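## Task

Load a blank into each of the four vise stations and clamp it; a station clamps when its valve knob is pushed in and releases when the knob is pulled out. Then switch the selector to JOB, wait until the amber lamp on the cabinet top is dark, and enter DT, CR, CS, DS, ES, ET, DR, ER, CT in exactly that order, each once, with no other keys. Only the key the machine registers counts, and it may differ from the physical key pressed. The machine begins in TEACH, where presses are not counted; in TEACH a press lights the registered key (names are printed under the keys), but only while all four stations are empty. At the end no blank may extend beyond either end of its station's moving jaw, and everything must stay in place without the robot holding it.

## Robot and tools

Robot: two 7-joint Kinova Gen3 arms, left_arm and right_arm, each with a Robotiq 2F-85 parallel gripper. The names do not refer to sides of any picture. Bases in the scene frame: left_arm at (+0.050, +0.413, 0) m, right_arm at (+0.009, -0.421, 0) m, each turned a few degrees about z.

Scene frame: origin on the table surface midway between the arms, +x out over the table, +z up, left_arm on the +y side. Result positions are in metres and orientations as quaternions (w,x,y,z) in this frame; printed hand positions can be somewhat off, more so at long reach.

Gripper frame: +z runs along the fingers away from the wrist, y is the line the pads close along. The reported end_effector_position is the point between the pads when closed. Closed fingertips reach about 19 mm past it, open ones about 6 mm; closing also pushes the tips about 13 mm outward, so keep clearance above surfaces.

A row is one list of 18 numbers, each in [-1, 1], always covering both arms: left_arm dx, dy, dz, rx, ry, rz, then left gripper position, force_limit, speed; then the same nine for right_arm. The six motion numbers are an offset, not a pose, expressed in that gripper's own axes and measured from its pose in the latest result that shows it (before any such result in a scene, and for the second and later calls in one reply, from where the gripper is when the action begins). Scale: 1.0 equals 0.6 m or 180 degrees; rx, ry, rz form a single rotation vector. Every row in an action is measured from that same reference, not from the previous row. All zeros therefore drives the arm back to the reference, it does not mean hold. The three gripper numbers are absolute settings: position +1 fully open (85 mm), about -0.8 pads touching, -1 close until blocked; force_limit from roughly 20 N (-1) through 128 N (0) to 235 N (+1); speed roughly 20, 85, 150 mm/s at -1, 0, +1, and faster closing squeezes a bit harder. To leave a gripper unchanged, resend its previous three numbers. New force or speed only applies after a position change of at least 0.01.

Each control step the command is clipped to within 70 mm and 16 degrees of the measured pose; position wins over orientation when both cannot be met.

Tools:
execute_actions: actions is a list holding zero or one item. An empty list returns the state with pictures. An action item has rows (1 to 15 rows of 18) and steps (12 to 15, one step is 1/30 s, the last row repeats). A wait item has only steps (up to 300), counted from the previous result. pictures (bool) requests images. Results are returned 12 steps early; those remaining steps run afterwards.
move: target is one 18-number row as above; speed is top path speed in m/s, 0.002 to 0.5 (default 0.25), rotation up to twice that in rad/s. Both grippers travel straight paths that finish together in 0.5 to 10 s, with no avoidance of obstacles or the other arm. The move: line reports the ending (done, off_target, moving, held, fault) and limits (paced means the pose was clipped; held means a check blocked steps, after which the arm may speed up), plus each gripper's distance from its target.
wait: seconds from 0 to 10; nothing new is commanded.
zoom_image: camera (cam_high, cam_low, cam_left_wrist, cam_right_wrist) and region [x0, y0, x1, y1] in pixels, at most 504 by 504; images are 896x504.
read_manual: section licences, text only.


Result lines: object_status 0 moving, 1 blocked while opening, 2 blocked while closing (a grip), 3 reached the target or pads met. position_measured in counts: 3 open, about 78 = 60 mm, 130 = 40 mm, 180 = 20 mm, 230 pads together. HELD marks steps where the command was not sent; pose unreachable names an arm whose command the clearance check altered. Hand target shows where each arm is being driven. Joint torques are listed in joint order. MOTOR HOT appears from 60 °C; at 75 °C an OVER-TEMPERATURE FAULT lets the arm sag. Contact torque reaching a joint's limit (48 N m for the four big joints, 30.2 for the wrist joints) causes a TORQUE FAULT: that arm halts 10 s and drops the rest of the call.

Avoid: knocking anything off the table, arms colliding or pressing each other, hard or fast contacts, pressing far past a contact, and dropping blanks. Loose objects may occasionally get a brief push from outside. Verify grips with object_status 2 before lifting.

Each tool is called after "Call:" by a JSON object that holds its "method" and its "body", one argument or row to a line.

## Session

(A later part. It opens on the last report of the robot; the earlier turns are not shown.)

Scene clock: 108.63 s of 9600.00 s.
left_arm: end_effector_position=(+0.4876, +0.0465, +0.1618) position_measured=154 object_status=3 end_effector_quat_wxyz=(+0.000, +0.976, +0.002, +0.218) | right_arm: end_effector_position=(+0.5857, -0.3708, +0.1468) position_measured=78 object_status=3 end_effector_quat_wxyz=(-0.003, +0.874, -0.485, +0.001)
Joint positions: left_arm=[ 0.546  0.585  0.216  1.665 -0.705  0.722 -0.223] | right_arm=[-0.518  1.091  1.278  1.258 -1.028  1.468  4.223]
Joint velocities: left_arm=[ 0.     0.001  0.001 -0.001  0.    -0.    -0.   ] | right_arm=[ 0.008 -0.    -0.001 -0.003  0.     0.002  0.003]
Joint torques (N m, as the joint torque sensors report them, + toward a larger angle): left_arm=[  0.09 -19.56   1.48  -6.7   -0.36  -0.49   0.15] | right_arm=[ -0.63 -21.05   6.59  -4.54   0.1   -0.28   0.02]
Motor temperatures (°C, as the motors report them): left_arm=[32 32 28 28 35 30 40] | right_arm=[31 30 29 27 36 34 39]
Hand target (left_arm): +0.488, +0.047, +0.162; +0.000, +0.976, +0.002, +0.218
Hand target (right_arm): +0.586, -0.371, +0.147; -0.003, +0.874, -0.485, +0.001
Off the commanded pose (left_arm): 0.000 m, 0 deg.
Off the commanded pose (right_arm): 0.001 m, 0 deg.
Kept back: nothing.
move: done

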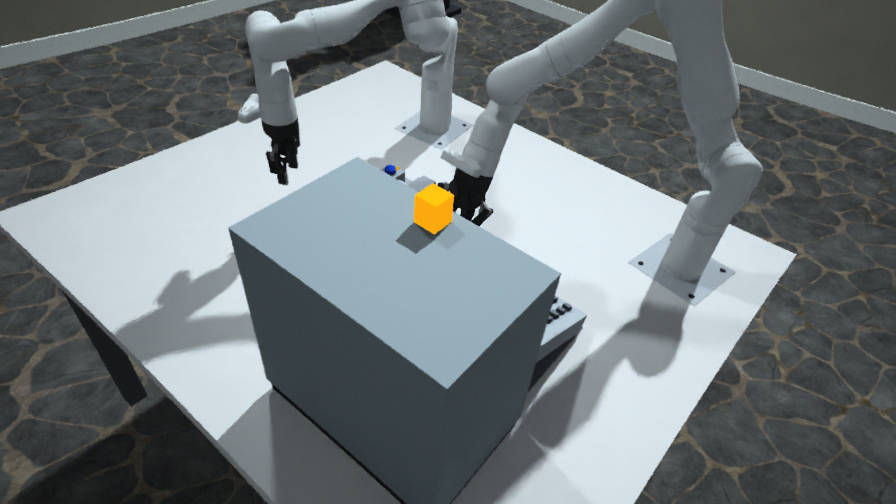

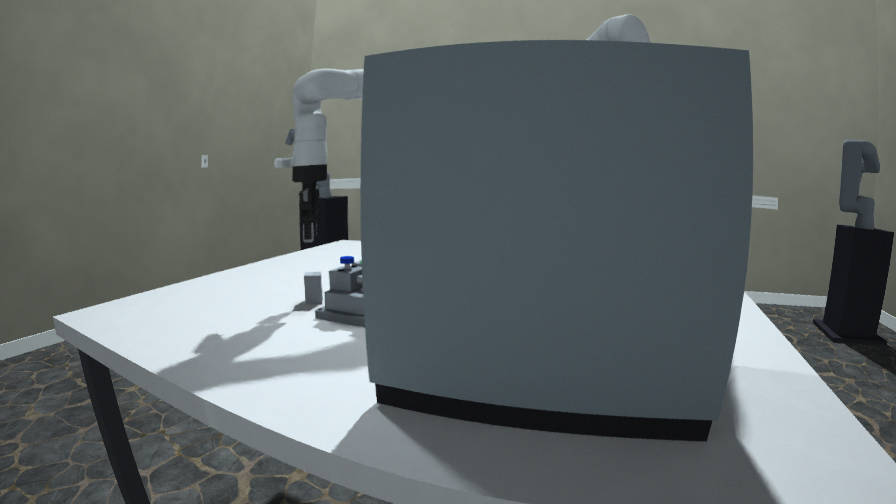

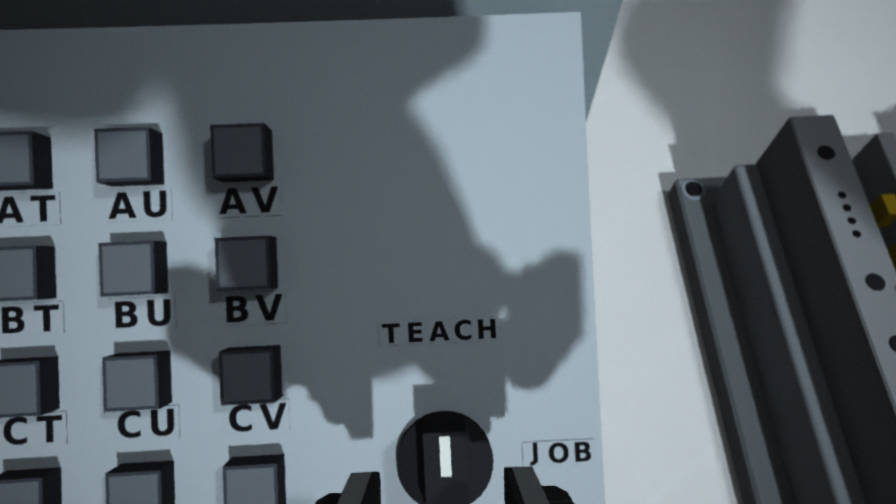

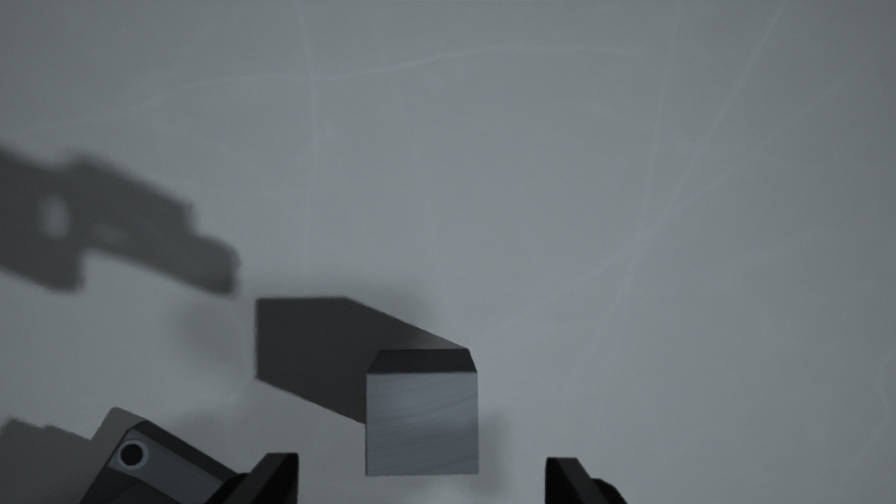

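Call:
{"method": "move", "body": {
  "target": [0,0.001,0.03,0,0,0,-0.2,0,1,-0.001,-0.002,0.165,0,0,-0.008,0.4,0,0],
  "speed": 0.15
}}

Call:
{"method": "move", "body": {
  "target": [0,0,0,0,0,0,-0.2,0,1,0,0,0,0,0,0,-1,-0.4,-0.3]
}}

Call:
{"method": "move", "body": {
  "target": [0,0,0,0,0,0,-0.2,0,1,0,0,-0.21,0,0,0.178,-1,-0.4,-0.3],
  "speed": 0.25
}}

Scene clock: 110.20 s of 9600.00 s.
left_arm: end_effector_position=(+0.4953, +0.0458, +0.1456) position_measured=154 object_status=3 end_effector_quat_wxyz=(+0.000, +0.976, +0.002, +0.218) | right_arm: end_effector_position=(+0.5868, -0.3695, +0.0479) position_measured=78 object_status=3 end_effector_quat_wxyz=(-0.003, +0.880, -0.474, +0.001)
Joint positions: left_arm=[ 0.547  0.619  0.2    1.664 -0.724  0.689 -0.208] | right_arm=[-0.518  1.218  1.193  1.349 -1.134  1.305  4.312]
Joint velocities: left_arm=[ 0.001  0.001 -0.    -0.001  0.001  0.     0.   ] | right_arm=[ 0.003  0.003 -0.002 -0.    -0.    -0.001  0.   ]
Joint torques (N m, as the joint torque sensors report them, + toward a larger angle): left_arm=[  0.11 -20.14   1.35  -6.55  -0.38  -0.56   0.19] | right_arm=[ -0.22 -21.84   7.4   -3.35  -0.05  -0.23  -0.09]
Motor temperatures (°C, as the motors report them): left_arm=[32 32 28 28 35 30 40] | right_arm=[31 30 29 27 36 34 39]
Hand target (left_arm): +0.495, +0.046, +0.146; +0.000, +0.976, +0.002, +0.218
Hand target (right_arm): +0.587, -0.370, +0.048; -0.003, +0.880, -0.474, +0.001
Off the commanded pose (left_arm): 0.000 m, 0 deg.
Off the commanded pose (right_arm): 0.000 m, 0 deg.
Kept back: nothing.
move: done

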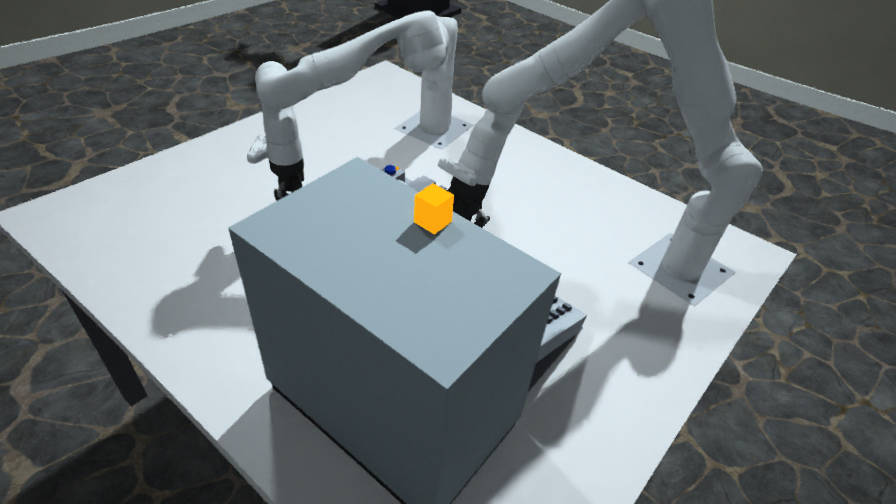

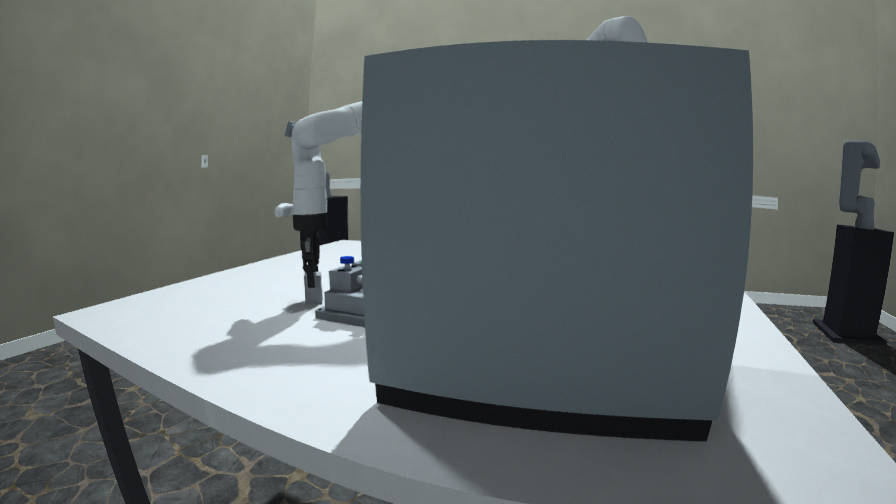

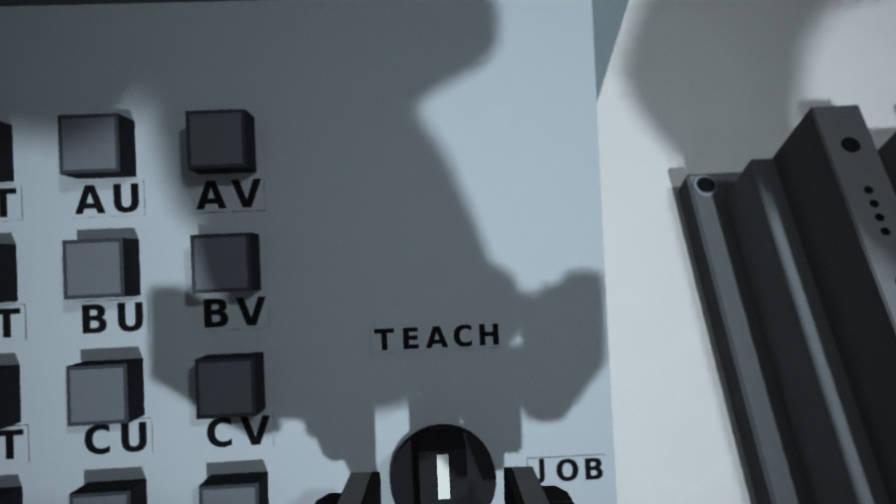

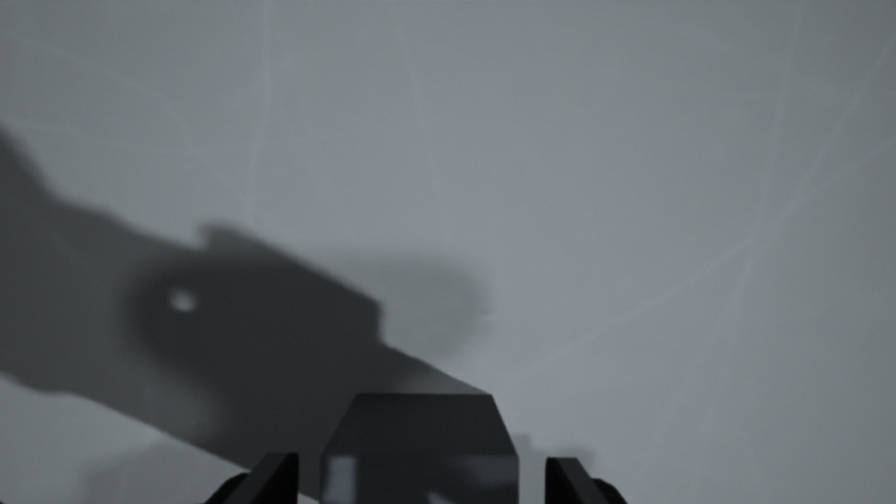

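Scene clock: 110.77 s of 9600.00 s.
left_arm: end_effector_position=(+0.4953, +0.0458, +0.1456) position_measured=154 object_status=3 end_effector_quat_wxyz=(+0.000, +0.976, +0.002, +0.218) | right_arm: end_effector_position=(+0.5869, -0.3695, +0.0481) position_measured=132 object_status=0 end_effector_quat_wxyz=(-0.003, +0.880, -0.474, +0.001)
Joint positions: left_arm=[ 0.547  0.619  0.2    1.664 -0.724  0.689 -0.208] | right_arm=[-0.518  1.217  1.193  1.349 -1.134  1.305  4.312]
Joint velocities: left_arm=[-0.    -0.001 -0.    -0.    -0.     0.    -0.   ] | right_arm=[ 0.001 -0.     0.    -0.    -0.     0.001 -0.   ]
Joint torques (N m, as the joint torque sensors report them, + toward a larger angle): left_arm=[  0.14 -19.99   1.4   -6.58  -0.42  -0.56   0.17] | right_arm=[ -0.21 -21.36   6.9   -3.19   0.05  -0.34   0.05]
Motor temperatures (°C, as the motors report them): left_arm=[32 32 28 28 35 30 40] | right_arm=[31 30 29 27 36 34 39]
Hand target (left_arm): +0.495, +0.046, +0.146; +0.000, +0.976, +0.002, +0.218
Hand target (right_arm): +0.587, -0.369, +0.048; -0.003, +0.880, -0.474, +0.001
Off the commanded pose (left_arm): 0.000 m, 0 deg.
Off the commanded pose (right_arm): 0.000 m, 0 deg.
Kept back: nothing.
move: done

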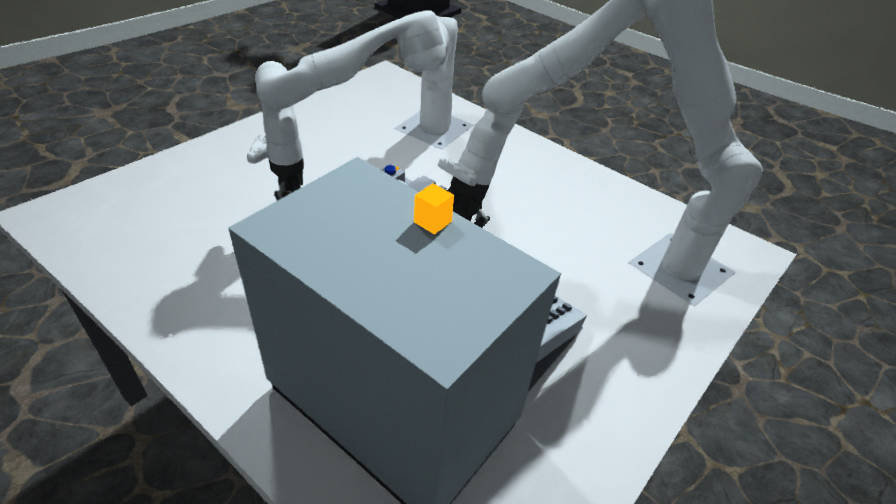

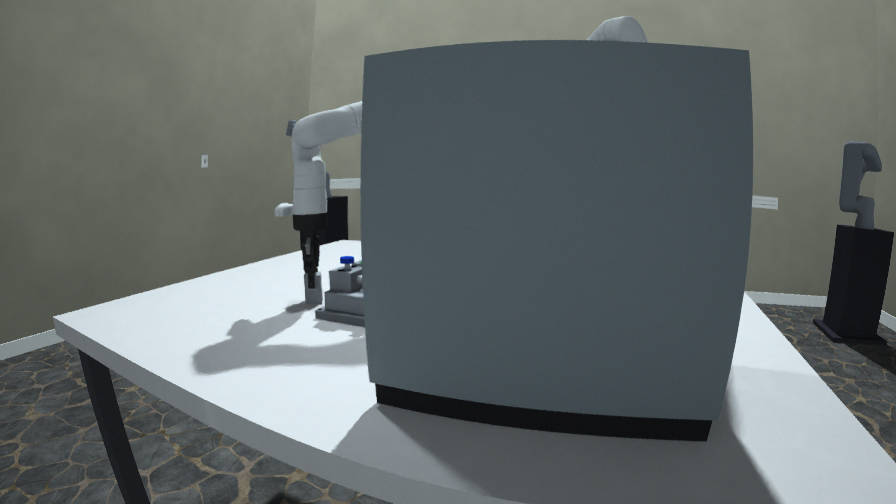

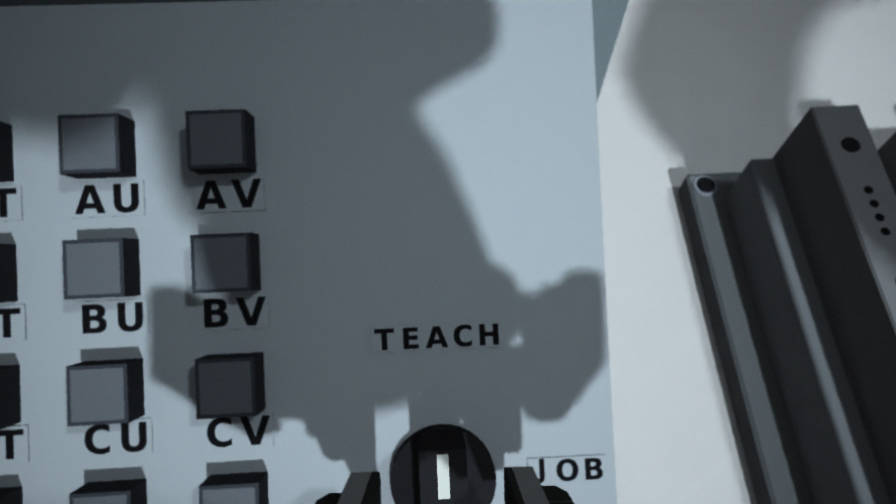

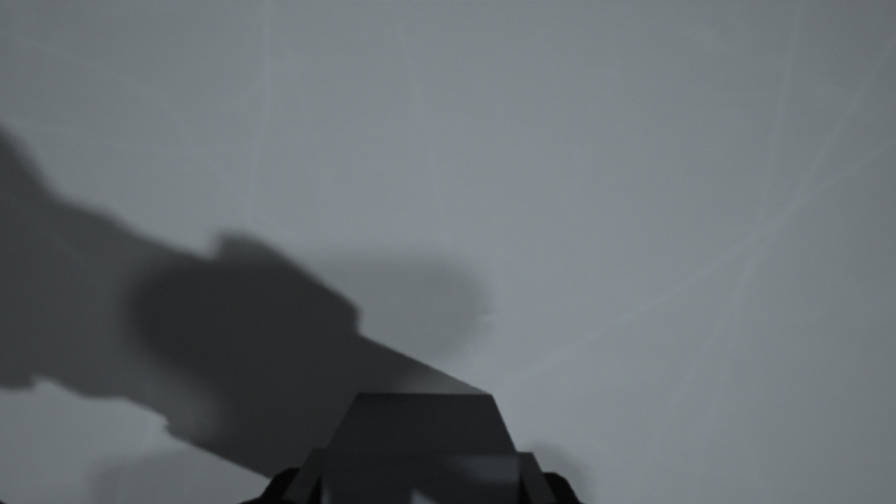

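Scene clock: 112.33 s of 9600.00 s.
left_arm: end_effector_position=(+0.4953, +0.0458, +0.1456) position_measured=154 object_status=3 end_effector_quat_wxyz=(+0.000, +0.976, +0.002, +0.218) | right_arm: end_effector_position=(+0.5864, -0.3696, +0.1740) position_measured=132 object_status=2 end_effector_quat_wxyz=(+0.003, -0.716, +0.698, -0.000)
Joint positions: left_arm=[ 0.547  0.619  0.2    1.664 -0.724  0.689 -0.208] | right_arm=[-0.522  1.096  1.367  1.215 -1.063  1.559  3.691]
Joint velocities: left_arm=[ 0.001 -0.001 -0.     0.    -0.     0.002 -0.   ] | right_arm=[-0.    -0.     0.001 -0.005  0.002  0.004 -0.006]
Joint torques (N m, as the joint torque sensors report them, + toward a larger angle): left_arm=[  0.08 -19.88   1.4   -6.55  -0.32  -0.53   0.2 ] | right_arm=[ -0.42 -22.11   7.49  -4.21   0.08  -0.31  -0.03]
Motor temperatures (°C, as the motors report them): left_arm=[32 32 28 28 35 30 40] | right_arm=[31 30 29 27 36 34 39]
Hand target (left_arm): +0.495, +0.046, +0.146; +0.000, +0.976, +0.002, +0.218
Hand target (right_arm): +0.586, -0.370, +0.174; -0.003, +0.716, -0.698, +0.000
Off the commanded pose (left_arm): 0.000 m, 0 deg.
Off the commanded pose (right_arm): 0.000 m, 0 deg.
Kept back: nothing.
move: done

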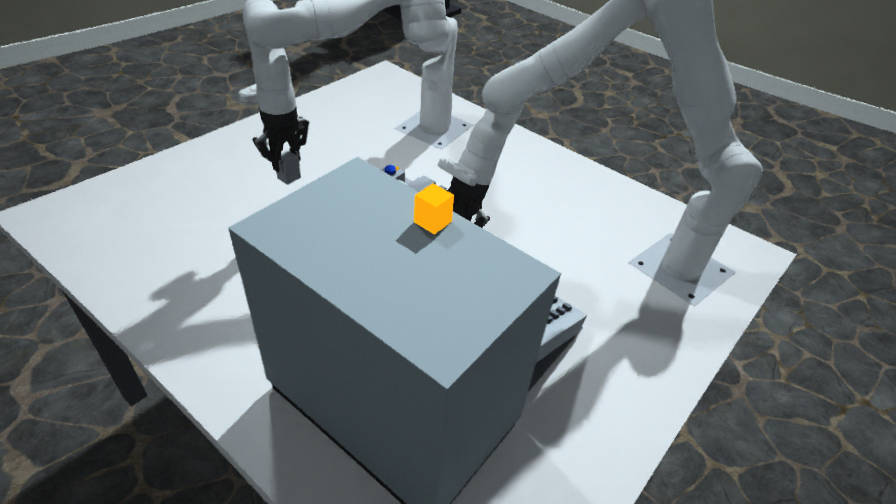

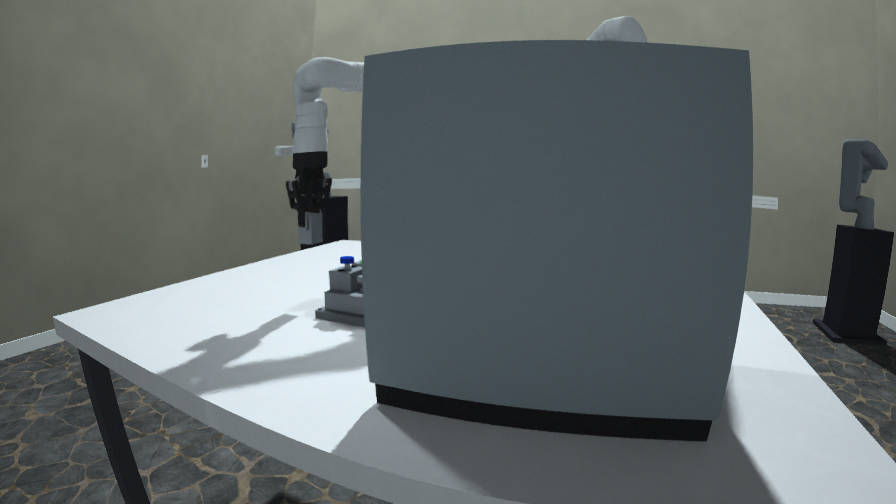

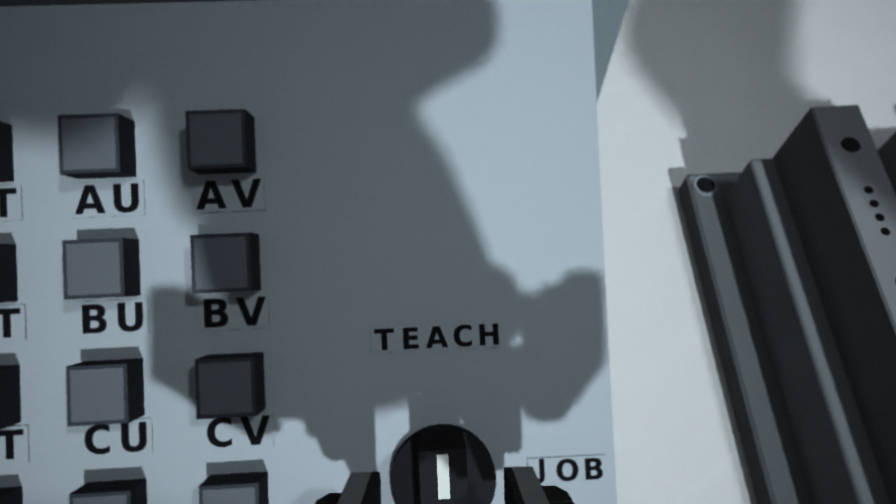

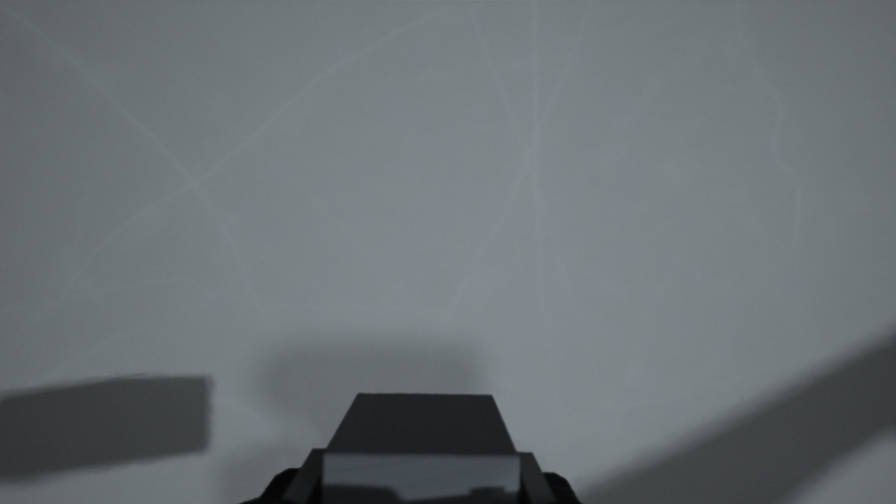

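Call:
{"method": "move", "body": {
  "target": [0,0,0.023,0,0,0,-0.2,0,1,-0.3566,-0.0517,0.015,0,0,0,-1,-0.4,-0.3],
  "speed": 0.22
}}

Scene clock: 114.30 s of 9600.00 s.
left_arm: end_effector_position=(+0.5012, +0.0458, +0.1331) position_measured=154 object_status=3 end_effector_quat_wxyz=(+0.001, +0.976, +0.002, +0.218) | right_arm: end_effector_position=(+0.6109, -0.1543, +0.1655) position_measured=132 object_status=2 end_effector_quat_wxyz=(+0.003, -0.716, +0.698, +0.001)
Joint positions: left_arm=[ 0.548  0.644  0.187  1.662 -0.739  0.663 -0.197] | right_arm=[-0.656  1.205  1.327  0.781 -1.149  1.663  3.151]
Joint velocities: left_arm=[-0.001 -0.     0.001  0.     0.    -0.     0.001] | right_arm=[ 0.012  0.004 -0.002 -0.013  0.     0.006 -0.007]
Joint torques (N m, as the joint torque sensors report them, + toward a larger angle): left_arm=[  0.13 -20.28   1.36  -6.43  -0.41  -0.51   0.15] | right_arm=[ -0.31 -26.11   5.62  -3.6    0.    -0.07   0.24]
Motor temperatures (°C, as the motors report them): left_arm=[32 32 28 28 35 30 40] | right_arm=[31 30 29 27 36 34 39]
Hand target (left_arm): +0.501, +0.046, +0.133; +0.001, +0.976, +0.002, +0.218
Hand target (right_arm): +0.611, -0.155, +0.165; -0.003, +0.716, -0.698, -0.001
Off the commanded pose (left_arm): 0.000 m, 0 deg.
Off the commanded pose (right_arm): 0.001 m, 0 deg.
Kept back: nothing.
move: done

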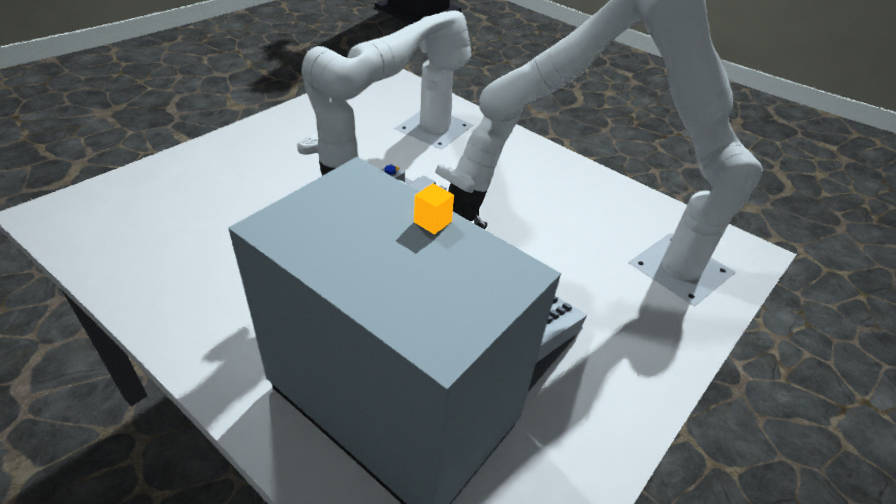

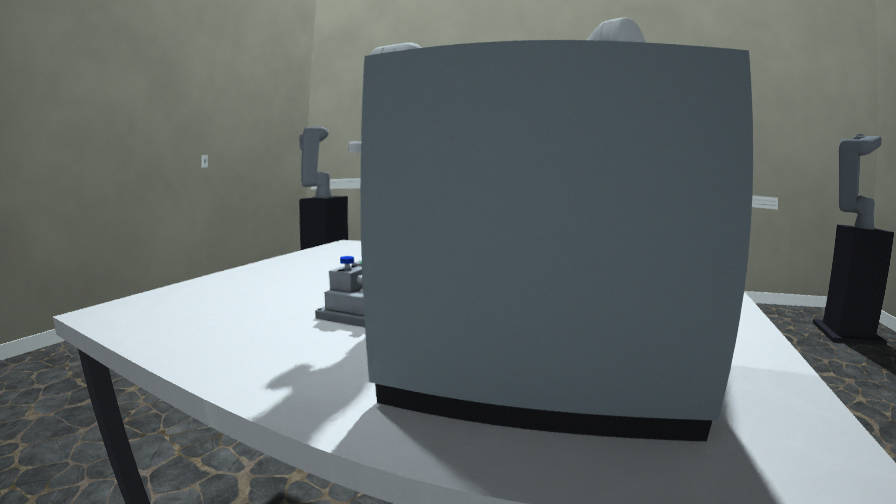

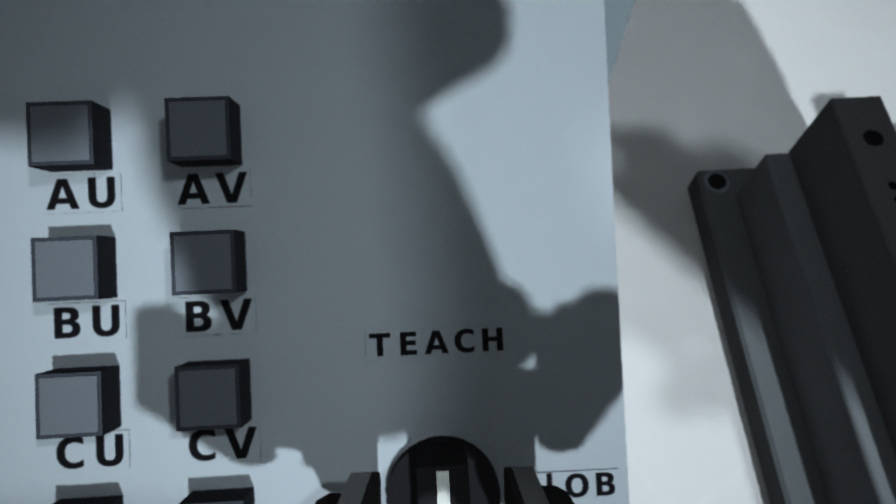

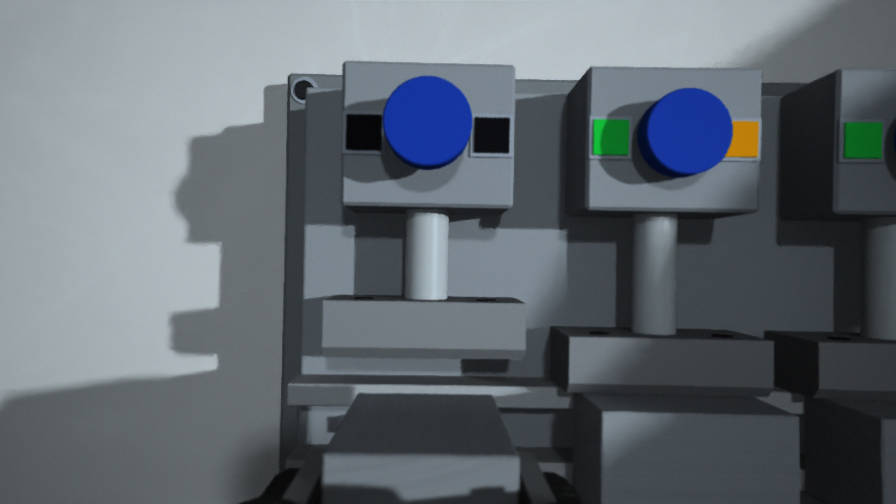

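Call:
{"method": "move", "body": {
  "target": [0,0,0,0,0,0,-1,-0.8,-0.5,0.001,-0.0015,0.077,0,0,0,-1,-0.4,-0.3],
  "speed": 0.035
}}

Scene clock: 116.43 s of 9600.00 s.
left_arm: end_effector_position=(+0.5012, +0.0455, +0.1332) position_measured=202 object_status=2 end_effector_quat_wxyz=(+0.001, +0.976, +0.002, +0.218) | right_arm: end_effector_position=(+0.6119, -0.1548, +0.1195) position_measured=132 object_status=2 end_effector_quat_wxyz=(+0.003, -0.716, +0.698, +0.001)
Joint positions: left_arm=[ 0.548  0.644  0.187  1.662 -0.738  0.663 -0.196] | right_arm=[-0.679  1.258  1.311  0.858 -1.172  1.584  3.191]
Joint velocities: left_arm=[-0.001 -0.     0.    -0.    -0.001 -0.001  0.   ] | right_arm=[-0.     0.002 -0.001  0.003 -0.001 -0.003 -0.   ]
Joint torques (N m, as the joint torque sensors report them, + toward a larger angle): left_arm=[ -0.07 -20.25   1.22  -6.31  -0.48  -0.45  -0.02] | right_arm=[ -0.31 -25.86   6.02  -3.57   0.25  -0.49  -0.03]
Motor temperatures (°C, as the motors report them): left_arm=[32 32 28 28 35 30 40] | right_arm=[31 31 29 27 36 34 39]
Hand target (left_arm): +0.501, +0.046, +0.133; +0.001, +0.976, +0.002, +0.218
Hand target (right_arm): +0.612, -0.155, +0.119; -0.003, +0.716, -0.698, -0.001
Off the commanded pose (left_arm): 0.000 m, 0 deg.
Off the commanded pose (right_arm): 0.000 m, 0 deg.
Kept back: nothing.
move: done

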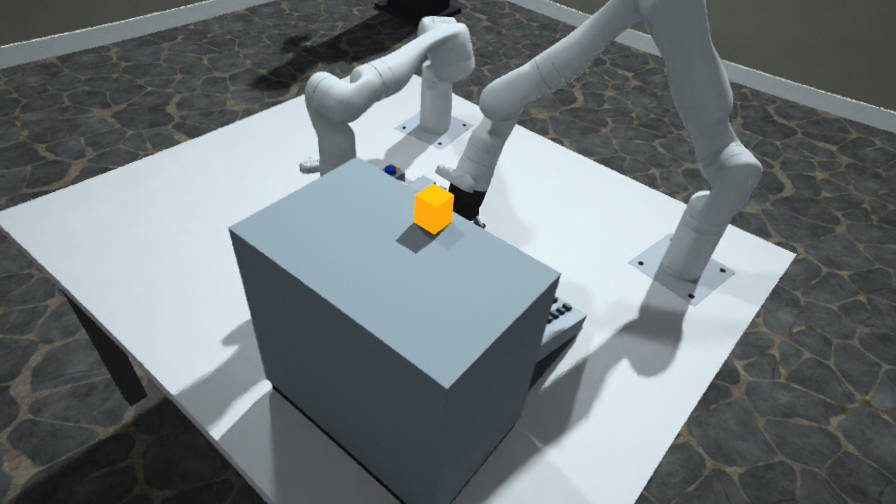

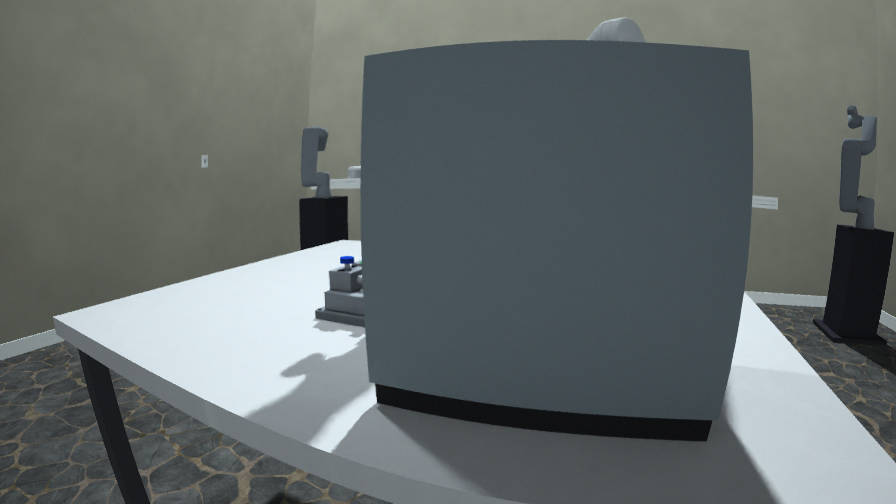

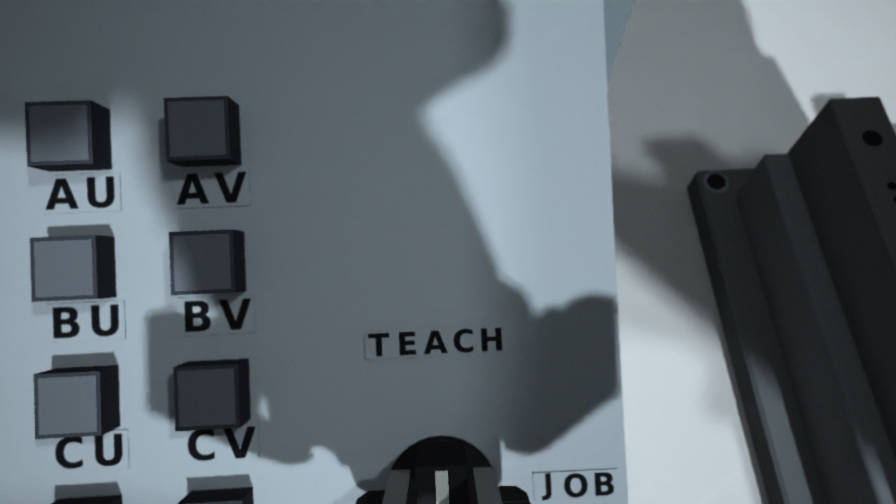

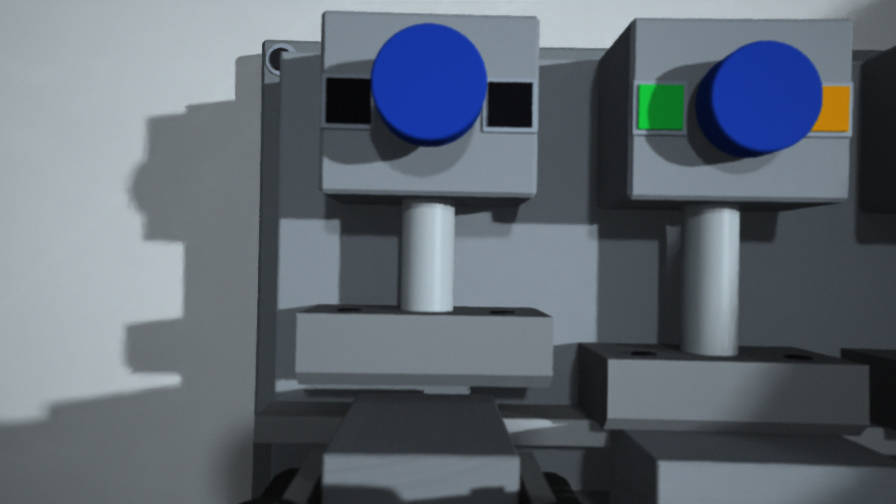

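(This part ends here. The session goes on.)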